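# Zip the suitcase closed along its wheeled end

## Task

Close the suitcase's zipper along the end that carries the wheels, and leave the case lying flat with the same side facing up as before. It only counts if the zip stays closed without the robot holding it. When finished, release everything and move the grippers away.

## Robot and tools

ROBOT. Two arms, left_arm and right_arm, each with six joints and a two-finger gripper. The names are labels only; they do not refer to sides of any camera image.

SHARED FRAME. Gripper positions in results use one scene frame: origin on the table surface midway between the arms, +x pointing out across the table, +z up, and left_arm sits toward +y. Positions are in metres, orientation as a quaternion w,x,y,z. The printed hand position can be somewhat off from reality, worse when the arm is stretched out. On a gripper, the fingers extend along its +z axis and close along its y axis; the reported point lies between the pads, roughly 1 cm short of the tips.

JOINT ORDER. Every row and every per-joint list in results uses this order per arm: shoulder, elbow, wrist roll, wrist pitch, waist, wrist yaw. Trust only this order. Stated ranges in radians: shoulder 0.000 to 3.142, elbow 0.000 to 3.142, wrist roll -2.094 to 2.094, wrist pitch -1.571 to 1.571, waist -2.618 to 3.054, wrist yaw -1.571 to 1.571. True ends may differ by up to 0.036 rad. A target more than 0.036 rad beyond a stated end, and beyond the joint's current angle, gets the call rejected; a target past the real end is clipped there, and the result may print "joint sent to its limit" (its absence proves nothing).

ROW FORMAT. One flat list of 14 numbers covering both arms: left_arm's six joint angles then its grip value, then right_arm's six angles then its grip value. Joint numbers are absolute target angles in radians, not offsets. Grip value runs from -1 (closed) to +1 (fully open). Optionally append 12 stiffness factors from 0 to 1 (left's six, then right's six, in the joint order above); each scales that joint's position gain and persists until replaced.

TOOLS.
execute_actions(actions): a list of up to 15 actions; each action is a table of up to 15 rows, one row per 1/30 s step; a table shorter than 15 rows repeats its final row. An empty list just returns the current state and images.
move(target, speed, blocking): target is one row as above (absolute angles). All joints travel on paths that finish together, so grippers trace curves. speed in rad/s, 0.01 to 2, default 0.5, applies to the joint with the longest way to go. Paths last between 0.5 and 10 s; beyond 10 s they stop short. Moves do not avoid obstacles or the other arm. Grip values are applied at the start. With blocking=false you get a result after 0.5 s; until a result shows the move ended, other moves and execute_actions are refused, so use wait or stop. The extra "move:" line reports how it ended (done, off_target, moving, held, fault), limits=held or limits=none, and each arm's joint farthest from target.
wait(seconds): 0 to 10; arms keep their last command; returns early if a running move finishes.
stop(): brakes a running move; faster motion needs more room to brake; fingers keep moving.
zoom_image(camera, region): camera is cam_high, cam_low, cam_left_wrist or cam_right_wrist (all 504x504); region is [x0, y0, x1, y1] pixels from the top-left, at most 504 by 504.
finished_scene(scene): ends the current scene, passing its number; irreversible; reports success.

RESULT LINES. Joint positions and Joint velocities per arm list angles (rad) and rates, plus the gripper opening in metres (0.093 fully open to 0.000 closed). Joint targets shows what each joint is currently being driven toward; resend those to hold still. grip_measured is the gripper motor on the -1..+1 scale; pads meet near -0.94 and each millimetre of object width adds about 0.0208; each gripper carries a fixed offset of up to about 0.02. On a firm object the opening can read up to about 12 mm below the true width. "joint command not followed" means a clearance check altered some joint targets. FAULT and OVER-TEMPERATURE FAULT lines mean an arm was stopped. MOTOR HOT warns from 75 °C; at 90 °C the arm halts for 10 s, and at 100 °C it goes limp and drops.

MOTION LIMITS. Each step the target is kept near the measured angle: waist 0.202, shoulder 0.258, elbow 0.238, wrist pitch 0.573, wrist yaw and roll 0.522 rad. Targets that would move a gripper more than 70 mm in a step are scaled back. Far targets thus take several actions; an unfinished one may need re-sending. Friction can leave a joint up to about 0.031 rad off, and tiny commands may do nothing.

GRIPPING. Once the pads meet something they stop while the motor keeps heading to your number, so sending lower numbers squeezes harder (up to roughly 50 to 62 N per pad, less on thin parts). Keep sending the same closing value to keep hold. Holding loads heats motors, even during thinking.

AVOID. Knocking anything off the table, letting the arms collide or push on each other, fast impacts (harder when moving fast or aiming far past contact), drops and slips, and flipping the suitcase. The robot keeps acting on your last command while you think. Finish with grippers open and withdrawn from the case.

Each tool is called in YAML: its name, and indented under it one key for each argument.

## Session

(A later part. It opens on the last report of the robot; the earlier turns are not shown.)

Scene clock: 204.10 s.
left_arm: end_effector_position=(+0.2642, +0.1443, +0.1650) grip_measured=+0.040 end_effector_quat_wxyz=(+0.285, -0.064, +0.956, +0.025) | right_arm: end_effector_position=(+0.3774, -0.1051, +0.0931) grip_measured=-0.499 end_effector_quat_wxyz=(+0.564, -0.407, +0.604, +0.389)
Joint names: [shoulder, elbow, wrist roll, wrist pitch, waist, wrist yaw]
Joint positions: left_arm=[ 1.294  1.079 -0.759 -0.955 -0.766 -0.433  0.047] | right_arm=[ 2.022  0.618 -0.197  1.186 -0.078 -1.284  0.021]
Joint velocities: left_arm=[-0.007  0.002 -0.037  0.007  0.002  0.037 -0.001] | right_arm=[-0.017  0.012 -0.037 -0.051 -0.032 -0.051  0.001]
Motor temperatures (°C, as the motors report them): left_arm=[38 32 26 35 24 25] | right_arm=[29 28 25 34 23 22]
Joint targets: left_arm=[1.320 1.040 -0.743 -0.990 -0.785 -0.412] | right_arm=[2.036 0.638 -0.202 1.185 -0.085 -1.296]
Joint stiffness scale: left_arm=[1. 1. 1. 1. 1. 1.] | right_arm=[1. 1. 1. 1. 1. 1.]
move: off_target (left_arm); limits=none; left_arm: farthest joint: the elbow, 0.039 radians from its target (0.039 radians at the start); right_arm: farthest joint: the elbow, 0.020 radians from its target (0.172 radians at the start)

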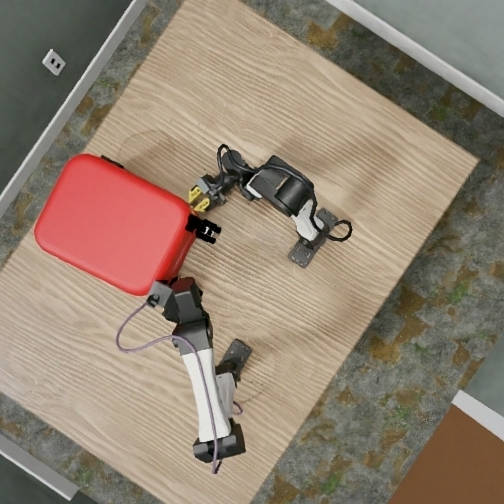

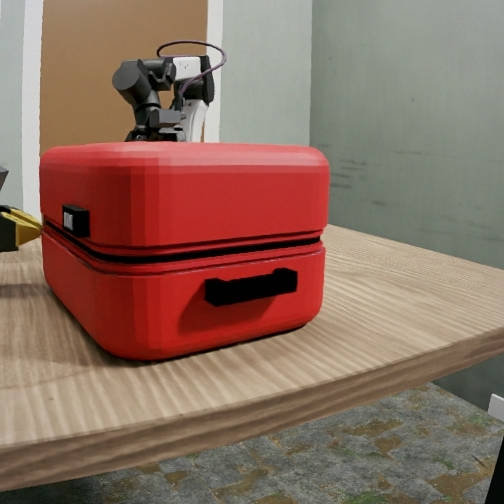

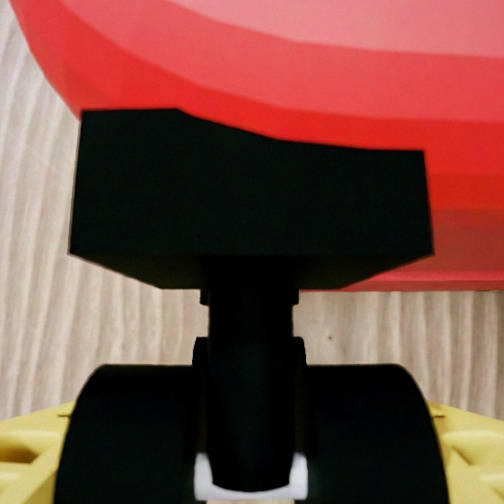

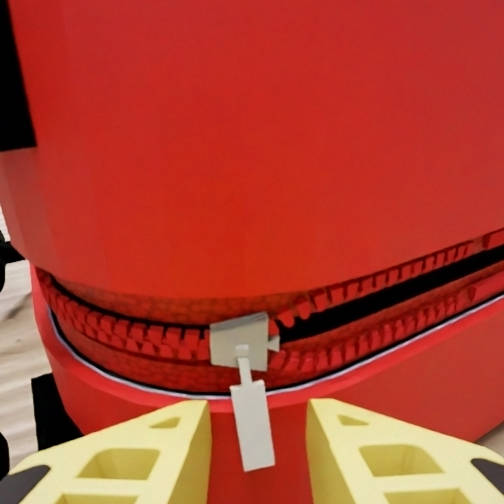

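execute_actions:
  actions:
    - [[1.32,1.04,-0.743,-0.99,-0.785,-0.412,-0.15, 2.036,0.638,-0.202,1.185,-0.065,-1.28,-0.5],[1.32,1.04,-0.743,-0.99,-0.785,-0.412,-0.15, 2.036,0.638,-0.202,1.185,-0.065,-1.28,-0.5],[1.32,1.04,-0.743,-0.99,-0.785,-0.412,-0.15, 2.036,0.638,-0.202,1.185,-0.065,-1.28,-0.5],[1.32,1.04,-0.743,-0.99,-0.785,-0.412,-0.15, 2.036,0.638,-0.202,1.185,-0.058,-1.272,-0.5],[1.32,1.04,-0.743,-0.99,-0.785,-0.412,-0.15, 2.036,0.638,-0.202,1.185,-0.058,-1.272,-0.5],[1.32,1.04,-0.743,-0.99,-0.785,-0.412,-0.15, 2.036,0.638,-0.202,1.185,-0.05,-1.265,-0.5]]
    - [[1.32,1.04,-0.743,-0.99,-0.785,-0.412,-0.15, 2.036,0.638,-0.202,1.185,-0.05,-1.265,-0.78]]

Scene clock: 205.47 s.
left_arm: end_effector_position=(+0.2643, +0.1446, +0.1648) grip_measured=+0.040 end_effector_quat_wxyz=(+0.286, -0.066, +0.956, +0.025) | right_arm: end_effector_position=(+0.3755, -0.1023, +0.0932) grip_measured=-0.778 end_effector_quat_wxyz=(+0.561, -0.410, +0.602, +0.394)
Joint names: [shoulder, elbow, wrist roll, wrist pitch, waist, wrist yaw]
Joint positions: left_arm=[ 1.294  1.078 -0.762 -0.954 -0.766 -0.435  0.047] | right_arm=[ 2.022  0.618 -0.197  1.185 -0.071 -1.29   0.008]
Joint velocities: left_arm=[-0.002  0.007 -0.051  0.022 -0.007  0.022  0.   ] | right_arm=[ 0.002 -0.007 -0.007 -0.037 -0.017 -0.022  0.   ]
Motor temperatures (°C, as the motors report them): left_arm=[38 32 26 35 24 25] | right_arm=[29 29 25 34 23 22]
Joint targets: left_arm=[1.320 1.040 -0.743 -0.990 -0.785 -0.412] | right_arm=[2.036 0.638 -0.202 1.185 -0.050 -1.265]
Joint stiffness scale: left_arm=[1. 1. 1. 1. 1. 1.] | right_arm=[1. 1. 1. 1. 1. 1.]

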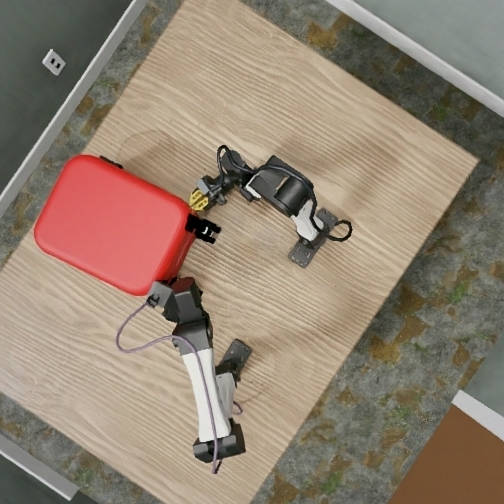

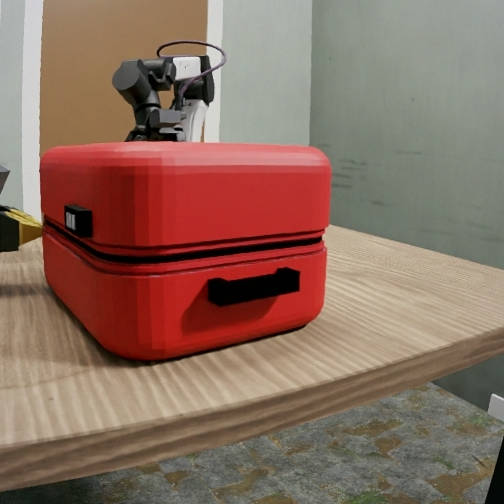

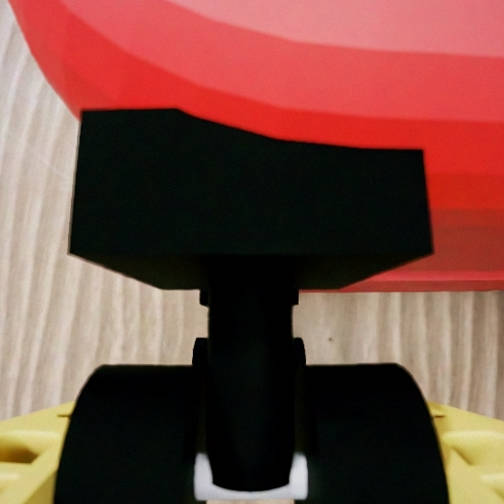

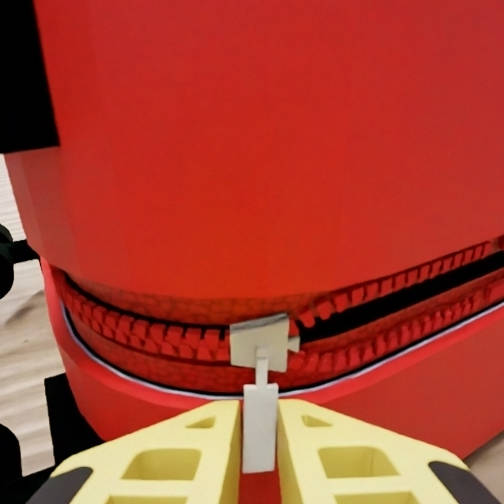

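execute_actions:
  actions:
    - [[1.32,1.04,-0.743,-0.99,-0.785,-0.412,-0.15, 2.036,0.638,-0.202,1.185,-0.06,-1.28,-0.88]]
    - [[1.32,1.04,-0.743,-0.99,-0.785,-0.412,-0.15, 2.036,0.638,-0.202,1.185,-0.06,-1.28,-1]]

Scene clock: 206.57 s.
left_arm: end_effector_position=(+0.2643, +0.1446, +0.1648) grip_measured=+0.040 end_effector_quat_wxyz=(+0.286, -0.066, +0.956, +0.025) | right_arm: end_effector_position=(+0.3754, -0.1023, +0.0932) grip_measured=-0.985 end_effector_quat_wxyz=(+0.561, -0.410, +0.602, +0.394)
Joint names: [shoulder, elbow, wrist roll, wrist pitch, waist, wrist yaw]
Joint positions: left_arm=[ 1.294  1.078 -0.762 -0.954 -0.766 -0.435  0.047] | right_arm=[ 2.022  0.618 -0.197  1.185 -0.071 -1.291  0.   ]
Joint velocities: left_arm=[ 0.017 -0.017 -0.022  0.007  0.012  0.037 -0.   ] | right_arm=[ 0.002 -0.017 -0.022  0.066  0.012  0.007  0.   ]
Motor temperatures (°C, as the motors report them): left_arm=[37 32 26 35 24 25] | right_arm=[29 29 25 34 23 22]
Joint targets: left_arm=[1.320 1.040 -0.743 -0.990 -0.785 -0.412] | right_arm=[2.036 0.638 -0.202 1.185 -0.060 -1.280]
Joint stiffness scale: left_arm=[1. 1. 1. 1. 1. 1.] | right_arm=[1. 1. 1. 1. 1. 1.]

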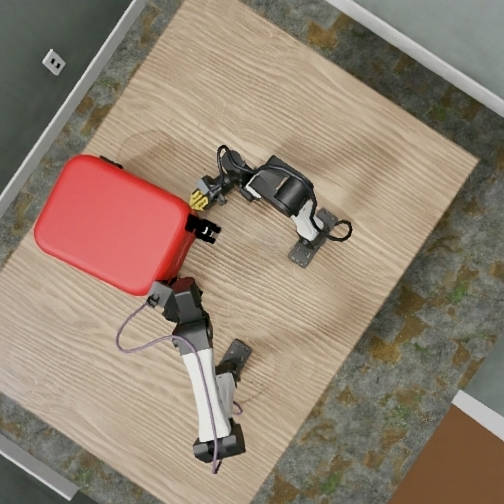

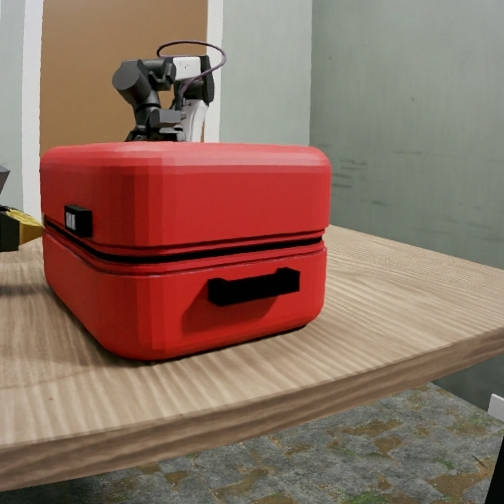

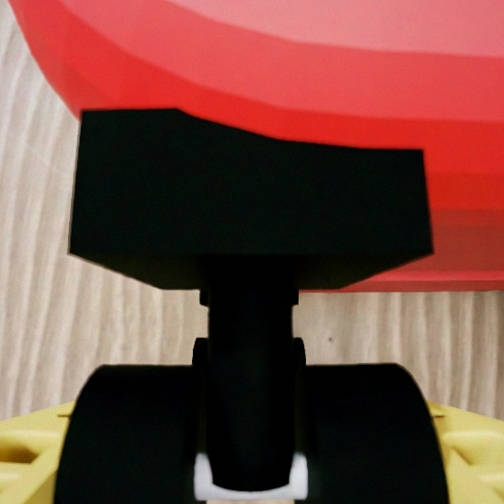

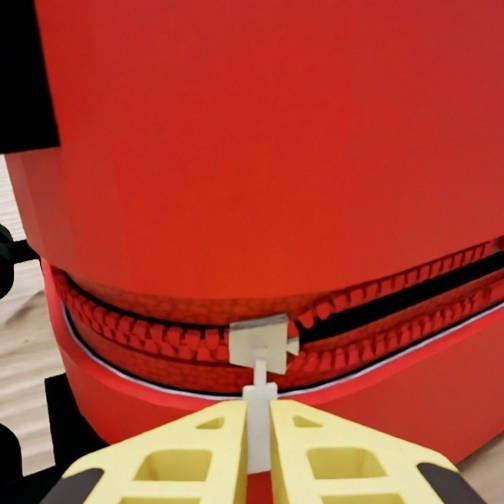

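move:
  target: [1.32,1.04,-0.743,-0.99,-0.785,-0.412,-0.15, 2.13,0.825,-0.21,1.08,-0.105,-1.33,-1]
  speed: 0.1

Scene clock: 209.67 s.
left_arm: end_effector_position=(+0.2665, +0.1455, +0.1652) grip_measured=+0.040 end_effector_quat_wxyz=(+0.293, -0.076, +0.953, +0.026) | right_arm: end_effector_position=(+0.3884, -0.1001, +0.0933) grip_measured=-0.985 end_effector_quat_wxyz=(+0.536, -0.444, +0.563, +0.446)
Joint names: [shoulder, elbow, wrist roll, wrist pitch, waist, wrist yaw]
Joint positions: left_arm=[ 1.294  1.073 -0.78  -0.943 -0.766 -0.449  0.047] | right_arm=[ 2.114  0.784 -0.216  1.086 -0.077 -1.452  0.   ]
Joint velocities: left_arm=[-0.002 -0.007 -0.066  0.037 -0.007  0.051 -0.   ] | right_arm=[ 0.002  0.012 -0.037  0.022  0.002  0.051  0.   ]
Motor temperatures (°C, as the motors report them): left_arm=[37 32 26 35 24 25] | right_arm=[29 29 25 34 23 23]
Joint targets: left_arm=[1.320 1.040 -0.743 -0.990 -0.785 -0.412] | right_arm=[2.130 0.825 -0.210 1.080 -0.105 -1.330]
Joint stiffness scale: left_arm=[1. 1. 1. 1. 1. 1.] | right_arm=[1. 1. 1. 1. 1. 1.]
move: off_target (left_arm, right_arm); limits=none; left_arm: farthest joint: the wrist pitch, 0.047 radians from its target (0.036 radians at the start); right_arm: farthest joint: the wrist yaw, 0.122 radians from its target (0.039 radians at the start)

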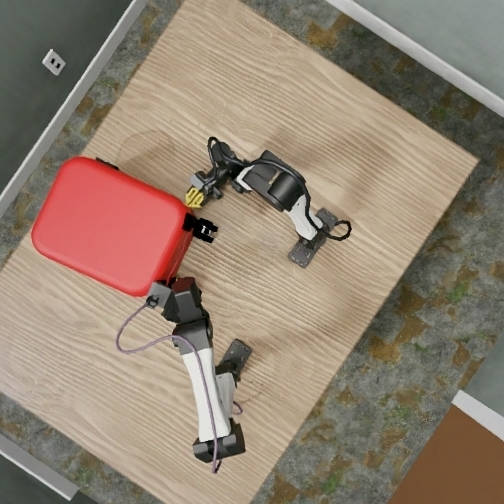

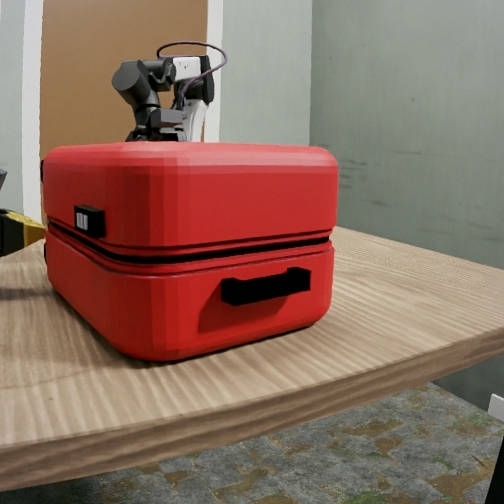

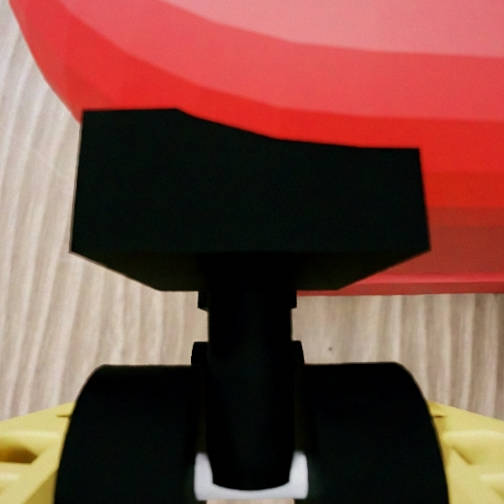

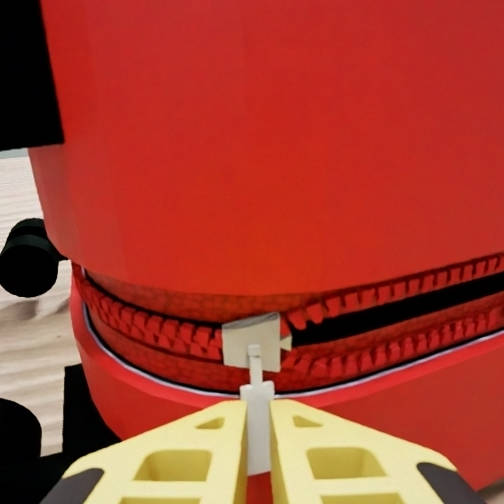

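execute_actions:
  actions:
    - [[1.294,1.073,-0.78,-0.943,-0.766,-0.449,1, 2.114,0.784,-0.216,1.086,-0.085,-1.43,-1]]

move:
  target: [1.36,1.44,-0.78,-1.22,-0.78,-0.449,1, 2.114,0.784,-0.216,1.086,-0.085,-1.43,-1]
  speed: 0.6

move:
  target: [2.125,2.265,-1.168,-1.505,-1.103,-0.54,1, 2.114,0.784,-0.216,1.086,-0.085,-1.43,-1]
  speed: 0.8

Scene clock: 211.00 s.
left_arm: end_effector_position=(+0.2669, +0.1455, +0.1655) grip_measured=+1.000 end_effector_quat_wxyz=(+0.294, -0.078, +0.952, +0.026) | right_arm: end_effector_position=(+0.3872, -0.0999, +0.0936) grip_measured=-0.985 end_effector_quat_wxyz=(+0.534, -0.446, +0.561, +0.449)
Joint names: [shoulder, elbow, wrist roll, wrist pitch, waist, wrist yaw]
Joint positions: left_arm=[ 1.294  1.073 -0.782 -0.941 -0.766 -0.451  0.093] | right_arm=[ 2.114  0.785 -0.216  1.085 -0.077 -1.46   0.   ]
Joint velocities: left_arm=[-0.002  0.007 -0.037 -0.037 -0.017  0.037  0.   ] | right_arm=[ 0.012 -0.017  0.037  0.037 -0.012 -0.051  0.   ]
Motor temperatures (°C, as the motors report them): left_arm=[36 32 26 35 24 25] | right_arm=[30 29 25 34 23 23]
Joint targets: left_arm=[1.294 1.073 -0.780 -0.943 -0.766 -0.449] | right_arm=[2.114 0.784 -0.216 1.086 -0.085 -1.430]
Joint stiffness scale: left_arm=[1. 1. 1. 1. 1. 1.] | right_arm=[1. 1. 1. 1. 1. 1.]

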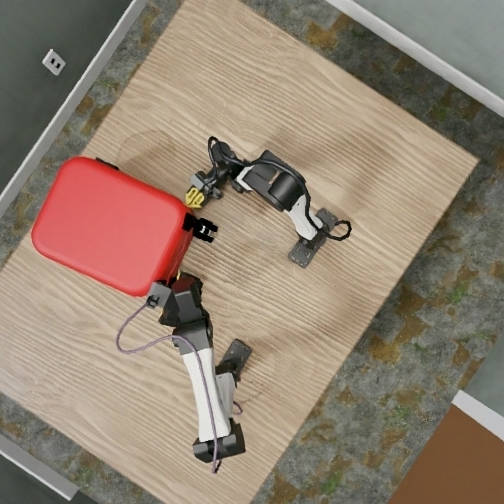

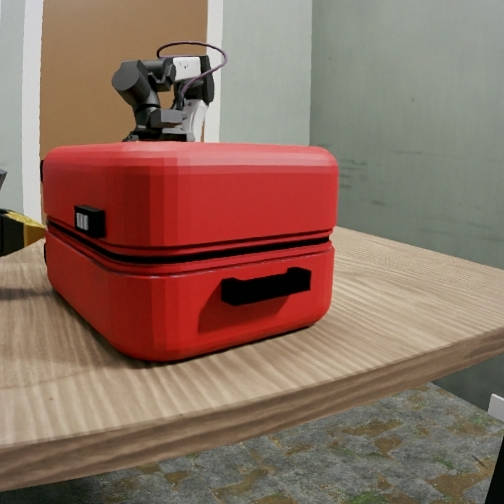

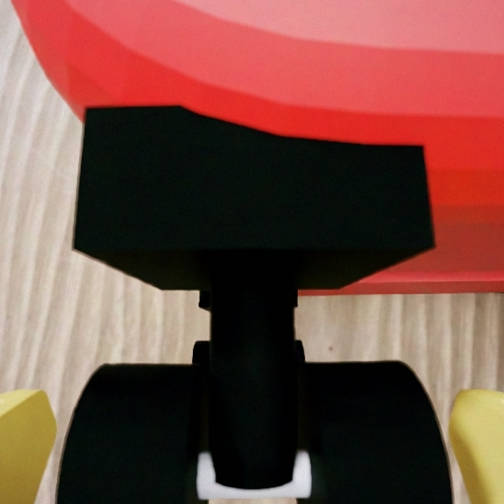

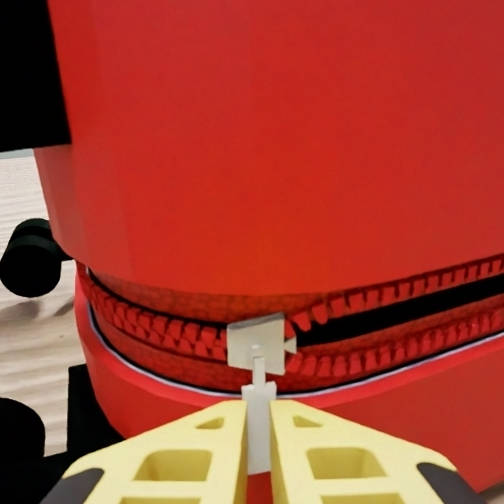

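Scene clock: 212.40 s.
left_arm: end_effector_position=(+0.2726, +0.1407, +0.2503) grip_measured=+1.000 end_effector_quat_wxyz=(+0.311, -0.083, +0.947, +0.008) | right_arm: end_effector_position=(+0.3869, -0.0998, +0.0936) grip_measured=-0.985 end_effector_quat_wxyz=(+0.534, -0.446, +0.560, +0.449)
Joint names: [shoulder, elbow, wrist roll, wrist pitch, waist, wrist yaw]
Joint positions: left_arm=[ 1.336  1.427 -0.782 -1.202 -0.766 -0.451  0.093] | right_arm=[ 2.114  0.785 -0.216  1.084 -0.077 -1.462  0.   ]
Joint velocities: left_arm=[-0.012 -0.007 -0.066 -0.051  0.002  0.095  0.   ] | right_arm=[-0.002 -0.017  0.007 -0.037 -0.012 -0.066  0.   ]
Motor temperatures (°C, as the motors report them): left_arm=[36 32 26 35 24 25] | right_arm=[30 29 25 34 23 23]
Joint targets: left_arm=[1.360 1.440 -0.780 -1.220 -0.780 -0.449] | right_arm=[2.114 0.784 -0.216 1.086 -0.085 -1.430]
Joint stiffness scale: left_arm=[1. 1. 1. 1. 1. 1.] | right_arm=[1. 1. 1. 1. 1. 1.]
move: off_target (left_arm, right_arm); limits=none; left_arm: farthest joint: the shoulder, 0.024 radians from its target (0.066 radians at the start); right_arm: farthest joint: the wrist yaw, 0.032 radians from its target (0.030 radians at the start)

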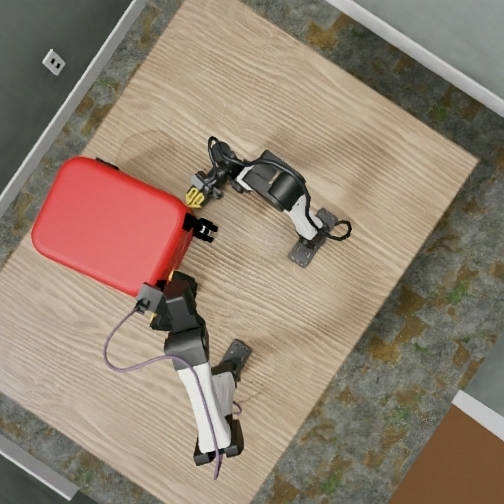

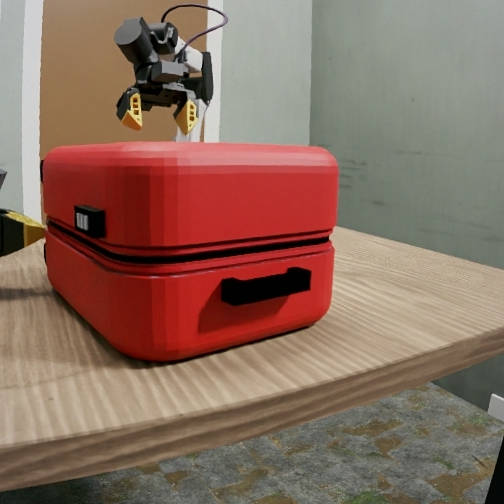

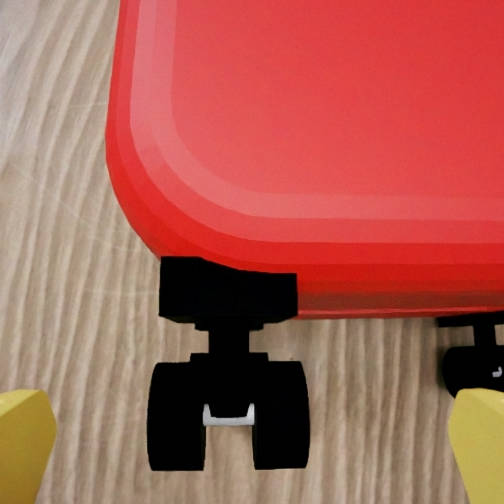

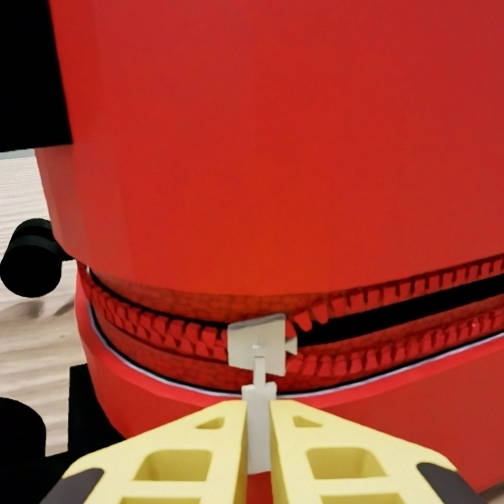

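Scene clock: 214.27 s.
left_arm: end_effector_position=(+0.2935, -0.0577, +0.2164) grip_measured=+1.000 end_effector_quat_wxyz=(+0.279, -0.082, +0.956, +0.025) | right_arm: end_effector_position=(+0.3869, -0.0998, +0.0936) grip_measured=-0.985 end_effector_quat_wxyz=(+0.534, -0.446, +0.560, +0.449)
Joint names: [shoulder, elbow, wrist roll, wrist pitch, waist, wrist yaw]
Joint positions: left_arm=[ 2.118  2.25  -1.159 -1.487 -1.099 -0.53   0.093] | right_arm=[ 2.114  0.785 -0.216  1.084 -0.077 -1.462  0.   ]
Joint velocities: left_arm=[-0.002 -0.002 -0.007 -0.022 -0.002 -0.066  0.   ] | right_arm=[-0.002 -0.007 -0.066  0.051 -0.012  0.007  0.   ]
Motor temperatures (°C, as the motors report them): left_arm=[36 32 26 35 24 25] | right_arm=[31 29 25 34 23 23]
Joint targets: left_arm=[2.125 2.265 -1.168 -1.505 -1.103 -0.540] | right_arm=[2.114 0.784 -0.216 1.086 -0.085 -1.430]
Joint stiffness scale: left_arm=[1. 1. 1. 1. 1. 1.] | right_arm=[1. 1. 1. 1. 1. 1.]
move: off_target (right_arm); limits=none; left_arm: farthest joint: the wrist pitch, 0.018 radians from its target (0.303 radians at the start); right_arm: farthest joint: the wrist yaw, 0.032 radians from its target (0.032 radians at the start)

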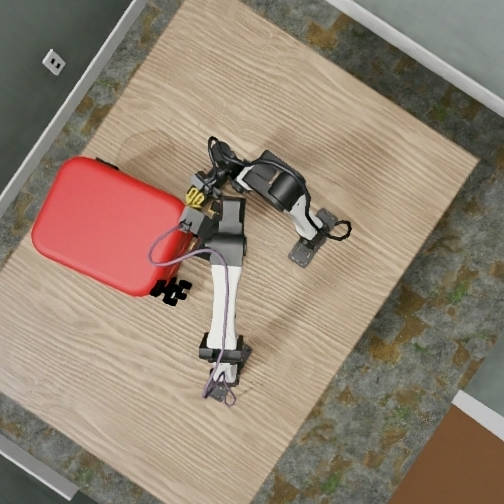

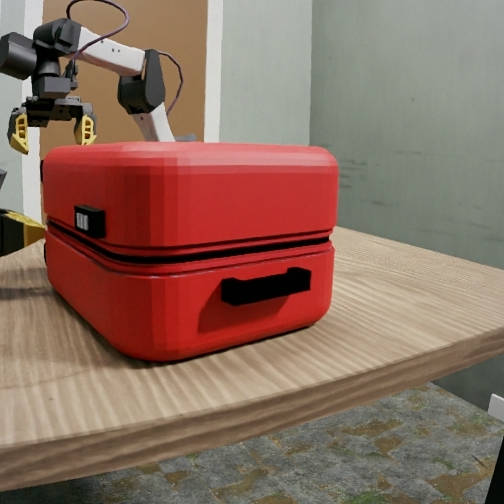

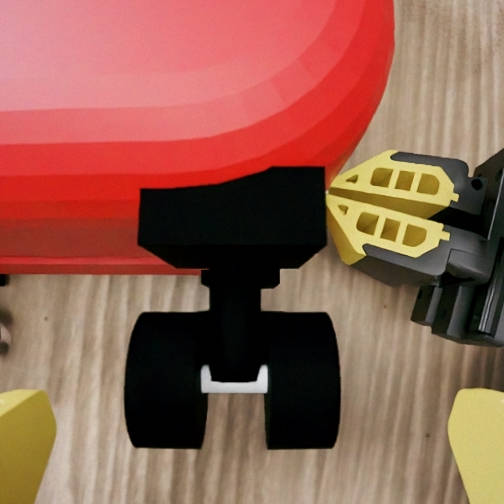

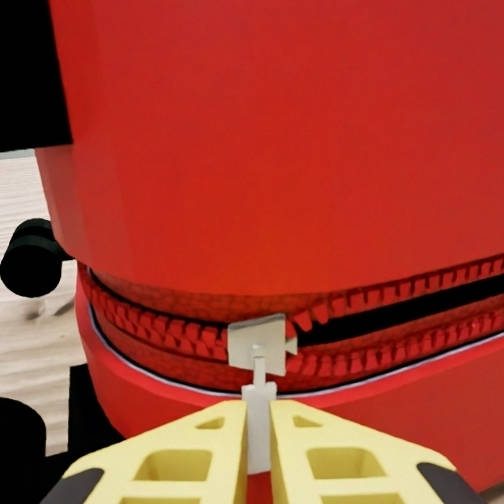

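move:
  target: [2.035,1.922,-1.122,-1.215,-1.055,-0.52,0.7, 2.114,0.784,-0.216,1.086,-0.085,-1.43,-1]
  speed: 0.3

Scene clock: 220.43 s.
left_arm: end_effector_position=(+0.3056, -0.0498, +0.1616) grip_measured=+0.702 end_effector_quat_wxyz=(+0.278, -0.084, +0.956, +0.034) | right_arm: end_effector_position=(+0.3869, -0.0998, +0.0936) grip_measured=-0.985 end_effector_quat_wxyz=(+0.534, -0.446, +0.560, +0.449)
Joint names: [shoulder, elbow, wrist roll, wrist pitch, waist, wrist yaw]
Joint positions: left_arm=[ 2.06   1.937 -1.13  -1.232 -1.066 -0.53   0.079] | right_arm=[ 2.114  0.785 -0.216  1.084 -0.077 -1.462  0.   ]
Joint velocities: left_arm=[-0.002  0.012 -0.007 -0.007  0.012 -0.037  0.   ] | right_arm=[-0.012  0.017 -0.037 -0.007  0.012 -0.022  0.   ]
Motor temperatures (°C, as the motors report them): left_arm=[38 33 26 34 24 25] | right_arm=[32 29 25 34 23 23]
Joint targets: left_arm=[2.035 1.922 -1.122 -1.215 -1.055 -0.520] | right_arm=[2.114 0.784 -0.216 1.086 -0.085 -1.430]
Joint stiffness scale: left_arm=[1. 1. 1. 1. 1. 1.] | right_arm=[1. 1. 1. 1. 1. 1.]
move: off_target (left_arm, right_arm); limits=none; left_arm: farthest joint: the shoulder, 0.025 radians from its target (0.083 radians at the start); right_arm: farthest joint: the wrist yaw, 0.032 radians from its target (0.032 radians at the start)

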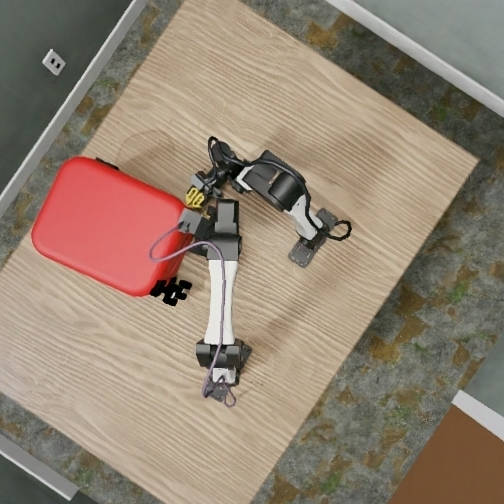

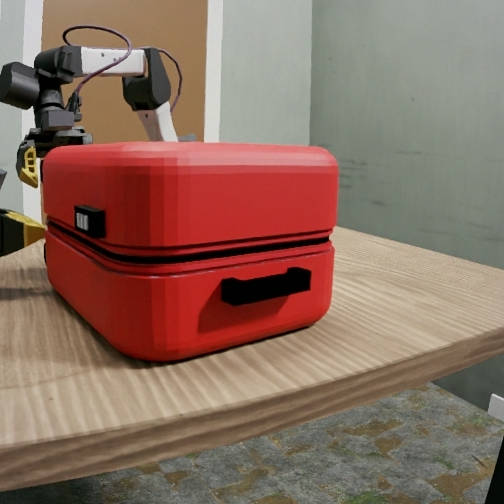

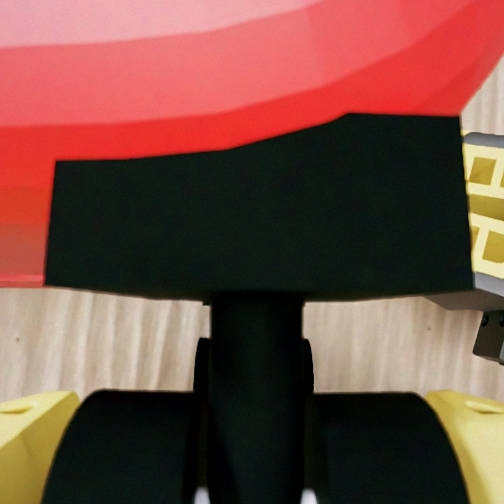

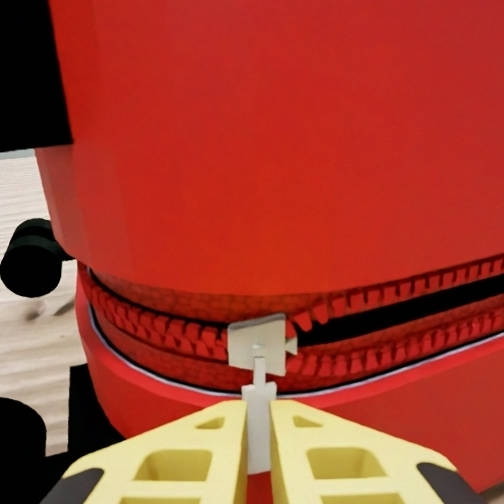

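execute_actions:
  actions:
    - [[2.06,1.937,-1.13,-1.232,-1.066,-0.53,-0.15, 2.114,0.784,-0.216,1.086,-0.085,-1.43,-1]]
    - [[2.08,1.937,-1.13,-1.232,-1.066,-0.53,-0.15, 2.114,0.784,-0.216,1.086,-0.085,-1.43,-1],[2.08,1.937,-1.13,-1.232,-1.066,-0.53,-0.15, 2.114,0.784,-0.216,1.086,-0.085,-1.43,-1],[2.09,1.937,-1.13,-1.232,-1.066,-0.53,-0.15, 2.114,0.784,-0.216,1.086,-0.085,-1.43,-1],[2.09,1.937,-1.13,-1.232,-1.066,-0.53,-0.15, 2.114,0.784,-0.216,1.086,-0.085,-1.43,-1],[2.10,1.93,-1.13,-1.232,-1.066,-0.53,-0.15, 2.114,0.784,-0.216,1.086,-0.085,-1.43,-1],[2.10,1.93,-1.13,-1.232,-1.066,-0.53,-0.15, 2.114,0.784,-0.216,1.086,-0.085,-1.43,-1],[2.11,1.92,-1.13,-1.232,-1.066,-0.53,-0.15, 2.114,0.784,-0.216,1.086,-0.085,-1.43,-1],[2.11,1.92,-1.13,-1.232,-1.066,-0.53,-0.15, 2.114,0.784,-0.216,1.086,-0.085,-1.43,-1],[2.12,1.91,-1.13,-1.232,-1.066,-0.53,-0.15, 2.114,0.784,-0.216,1.086,-0.085,-1.43,-1]]

move:
  target: [2.125,1.905,-1.13,-1.232,-1.10,-0.45,-0.15, 2.165,0.90,-0.216,1.035,-0.11,-1.31,-1]
  speed: 0.1

Scene clock: 222.07 s.
left_arm: end_effector_position=(+0.3061, -0.0504, +0.1607) grip_measured=+0.035 end_effector_quat_wxyz=(+0.279, -0.084, +0.956, +0.034) | right_arm: end_effector_position=(+0.3870, -0.0998, +0.0936) grip_measured=-0.985 end_effector_quat_wxyz=(+0.534, -0.446, +0.560, +0.449)
Joint names: [shoulder, elbow, wrist roll, wrist pitch, waist, wrist yaw]
Joint positions: left_arm=[ 2.063  1.937 -1.13  -1.229 -1.066 -0.531  0.047] | right_arm=[ 2.114  0.785 -0.216  1.084 -0.077 -1.461  0.   ]
Joint velocities: left_arm=[-0.012 -0.002  0.022  0.022 -0.012  0.037  0.001] | right_arm=[ 0.002 -0.022 -0.007 -0.051 -0.002 -0.007  0.   ]
Motor temperatures (°C, as the motors report them): left_arm=[38 33 26 34 24 25] | right_arm=[33 29 25 34 23 23]
Joint targets: left_arm=[2.120 1.910 -1.130 -1.232 -1.066 -0.530] | right_arm=[2.114 0.784 -0.216 1.086 -0.085 -1.430]
Joint stiffness scale: left_arm=[1. 1. 1. 1. 1. 1.] | right_arm=[1. 1. 1. 1. 1. 1.]

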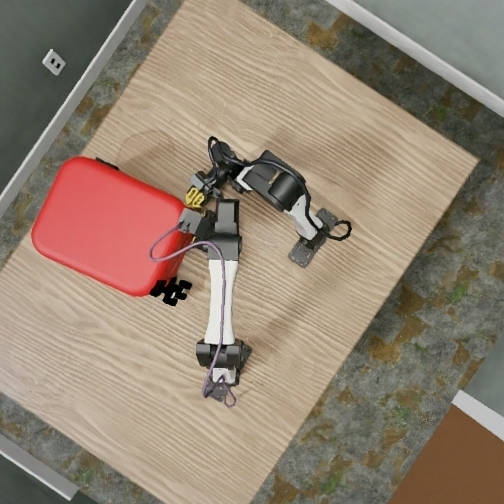

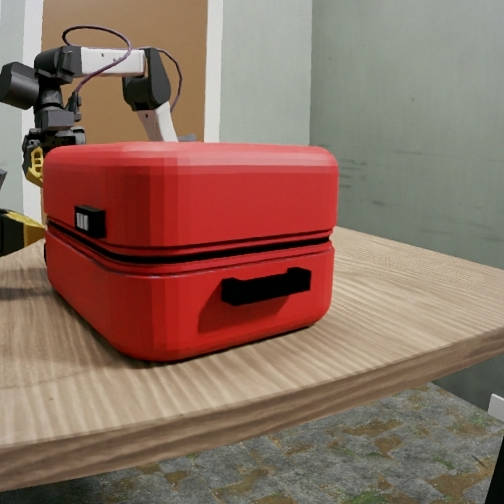

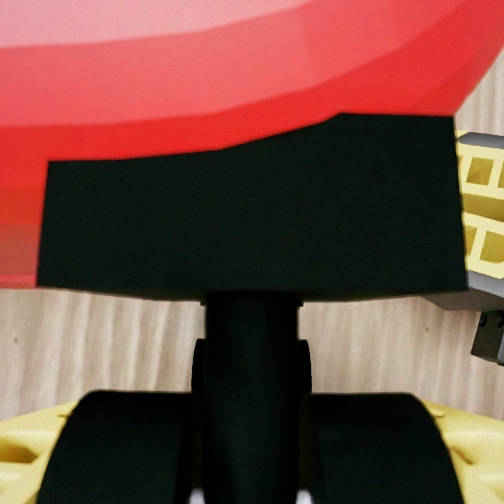

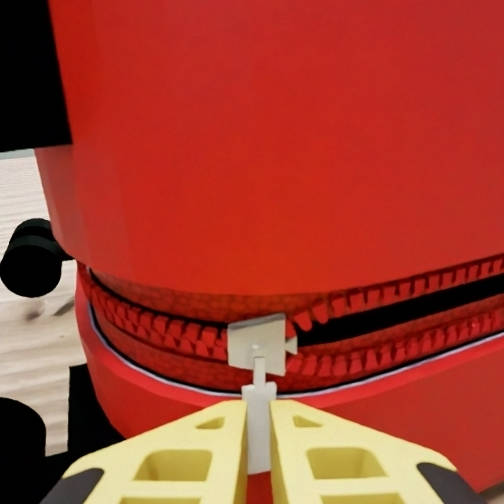

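Scene clock: 223.87 s.
left_arm: end_effector_position=(+0.3089, -0.0519, +0.1604) grip_measured=+0.035 end_effector_quat_wxyz=(+0.286, -0.085, +0.954, +0.033) | right_arm: end_effector_position=(+0.4056, -0.1023, +0.0935) grip_measured=-0.985 end_effector_quat_wxyz=(+0.537, -0.446, +0.562, +0.444)
Joint names: [shoulder, elbow, wrist roll, wrist pitch, waist, wrist yaw]
Joint positions: left_arm=[ 2.068  1.937 -1.13  -1.217 -1.066 -0.543  0.047] | right_arm=[ 2.149  0.861 -0.223  1.043 -0.078 -1.452  0.   ]
Joint velocities: left_arm=[-0.007  0.012  0.081  0.037  0.022  0.022  0.001] | right_arm=[ 0.007 -0.007 -0.051  0.022 -0.002 -0.022  0.   ]
Motor temperatures (°C, as the motors report them): left_arm=[39 33 26 34 24 25] | right_arm=[33 29 25 34 23 23]
Joint targets: left_arm=[2.125 1.905 -1.130 -1.232 -1.100 -0.450] | right_arm=[2.165 0.900 -0.216 1.035 -0.110 -1.310]
Joint stiffness scale: left_arm=[1. 1. 1. 1. 1. 1.] | right_arm=[1. 1. 1. 1. 1. 1.]
move: off_target (left_arm, right_arm); limits=none; left_arm: farthest joint: the wrist yaw, 0.093 radians from its target (0.081 radians at the start); right_arm: farthest joint: the wrist yaw, 0.142 radians from its target (0.151 radians at the start)

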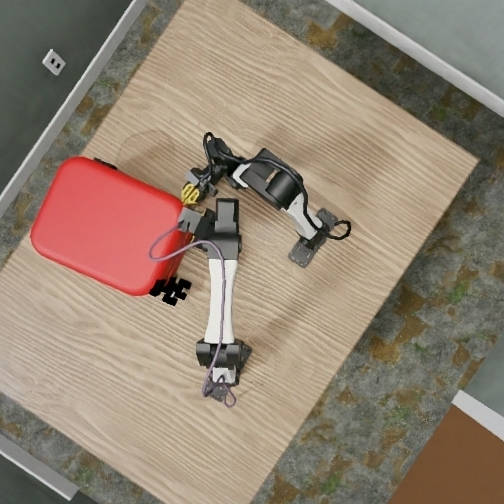

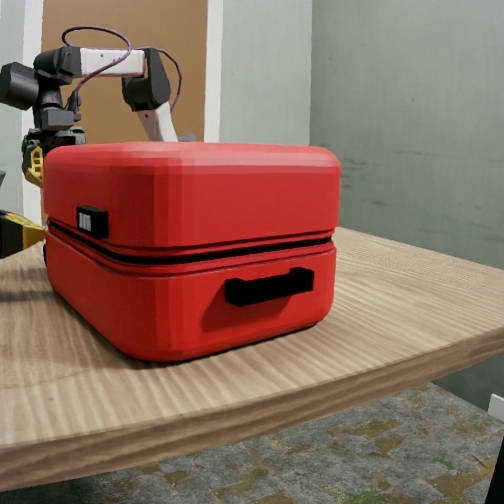

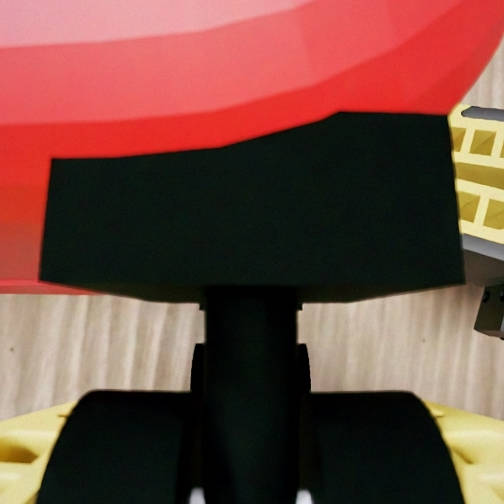

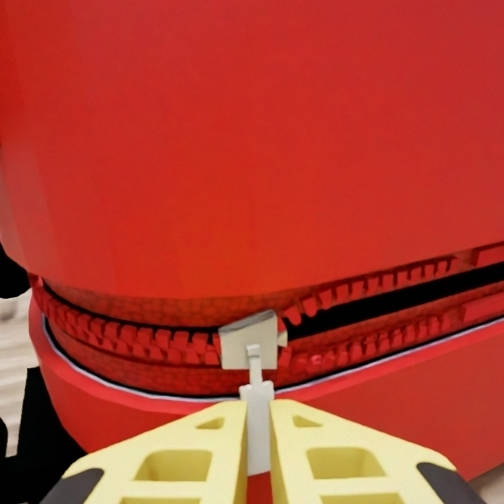

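move:
  target: [2.125,1.905,-1.13,-1.232,-1.11,-0.43,-0.15, 2.214,1.005,-0.216,0.98,-0.10,-1.30,-1]
  speed: 0.1

Scene clock: 225.90 s.
left_arm: end_effector_position=(+0.3110, -0.0523, +0.1601) grip_measured=+0.035 end_effector_quat_wxyz=(+0.290, -0.087, +0.952, +0.034) | right_arm: end_effector_position=(+0.4262, -0.1039, +0.0939) grip_measured=-0.986 end_effector_quat_wxyz=(+0.536, -0.449, +0.559, +0.446)
Joint names: [shoulder, elbow, wrist roll, wrist pitch, waist, wrist yaw]
Joint positions: left_arm=[ 2.071  1.937 -1.131 -1.209 -1.066 -0.552  0.047] | right_arm=[ 2.197  0.964 -0.226  0.989 -0.078 -1.461  0.   ]
Joint velocities: left_arm=[ 0.002  0.012 -0.051  0.022 -0.007 -0.022 -0.001] | right_arm=[ 0.022  0.022 -0.007 -0.007  0.002 -0.066  0.   ]
Motor temperatures (°C, as the motors report them): left_arm=[39 32 26 34 24 25] | right_arm=[33 29 25 34 23 23]
Joint targets: left_arm=[2.125 1.905 -1.130 -1.232 -1.110 -0.430] | right_arm=[2.214 1.005 -0.216 0.980 -0.100 -1.300]
Joint stiffness scale: left_arm=[1. 1. 1. 1. 1. 1.] | right_arm=[1. 1. 1. 1. 1. 1.]
move: off_target (left_arm, right_arm); limits=none; left_arm: farthest joint: the wrist yaw, 0.122 radians from its target (0.113 radians at the start); right_arm: farthest joint: the wrist yaw, 0.161 radians from its target (0.152 radians at the start)

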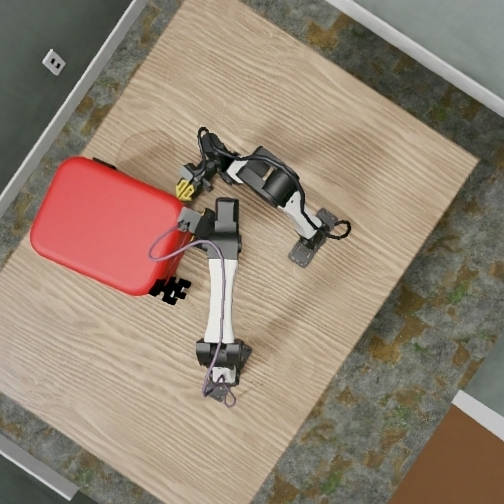

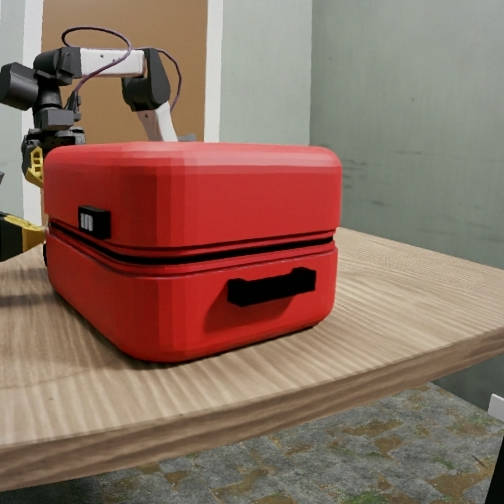

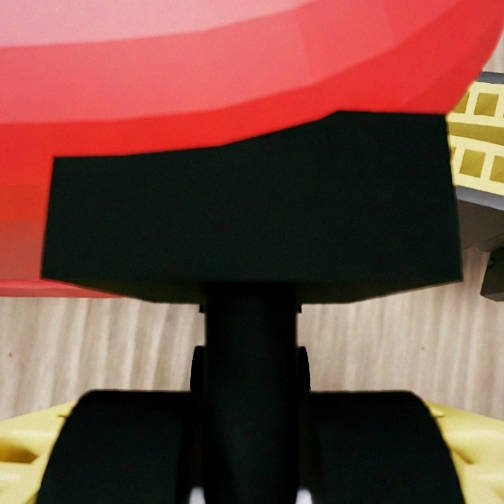

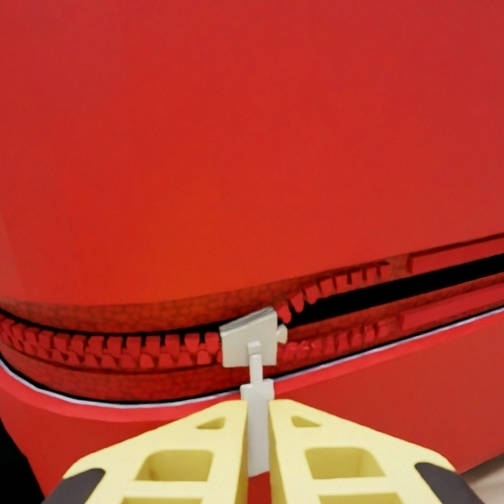

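move:
  target: [2.125,1.905,-1.13,-1.232,-1.12,-0.41,-0.15, 2.272,1.127,-0.216,0.915,-0.05,-1.28,-1]
  speed: 0.1

Scene clock: 228.33 s.
left_arm: end_effector_position=(+0.3143, -0.0523, +0.1603) grip_measured=+0.035 end_effector_quat_wxyz=(+0.299, -0.091, +0.949, +0.035) | right_arm: end_effector_position=(+0.4511, -0.0953, +0.0935) grip_measured=-0.986 end_effector_quat_wxyz=(+0.534, -0.453, +0.557, +0.447)
Joint names: [shoulder, elbow, wrist roll, wrist pitch, waist, wrist yaw]
Joint positions: left_arm=[ 2.075  1.937 -1.136 -1.2   -1.065 -0.57   0.047] | right_arm=[ 2.255  1.088 -0.228  0.924 -0.052 -1.444  0.   ]
Joint velocities: left_arm=[ 0.012 -0.012  0.037 -0.022 -0.012 -0.007 -0.001] | right_arm=[ 0.002  0.012 -0.007  0.037 -0.007  0.051  0.   ]
Motor temperatures (°C, as the motors report them): left_arm=[39 32 26 34 24 25] | right_arm=[34 30 25 34 23 23]
Joint targets: left_arm=[2.125 1.905 -1.130 -1.232 -1.120 -0.410] | right_arm=[2.272 1.127 -0.216 0.915 -0.050 -1.280]
Joint stiffness scale: left_arm=[1. 1. 1. 1. 1. 1.] | right_arm=[1. 1. 1. 1. 1. 1.]
move: off_target (left_arm, right_arm); limits=none; left_arm: farthest joint: the wrist yaw, 0.160 radians from its target (0.142 radians at the start); right_arm: farthest joint: the wrist yaw, 0.164 radians from its target (0.181 radians at the start)

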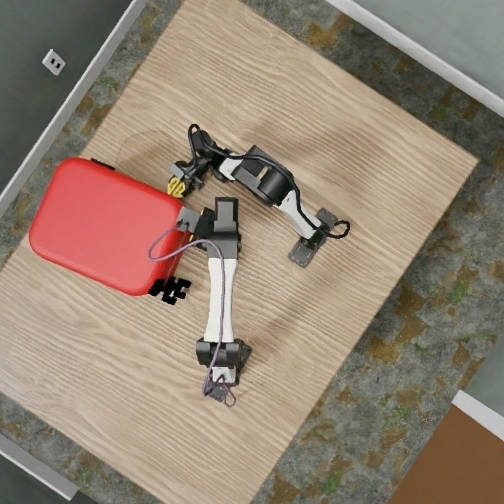

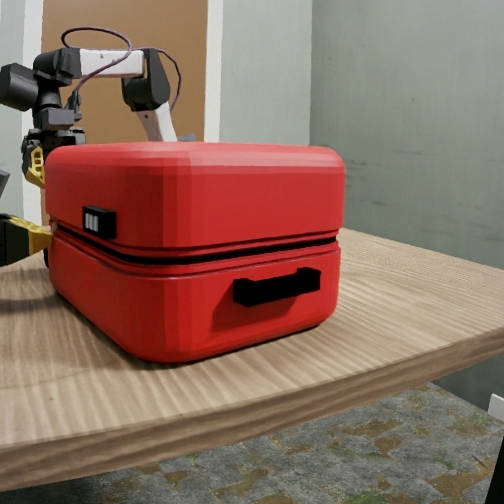

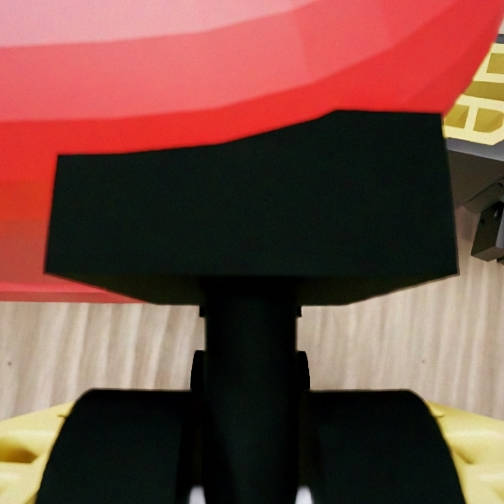

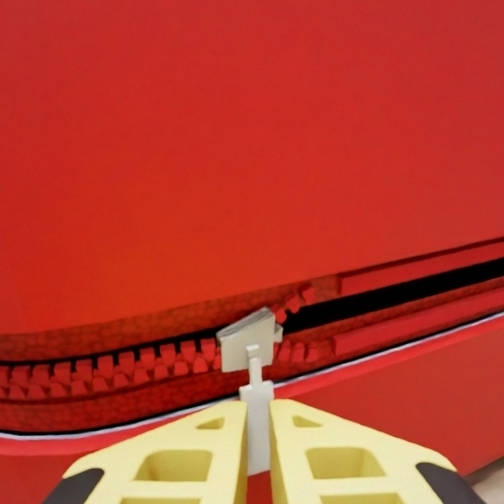

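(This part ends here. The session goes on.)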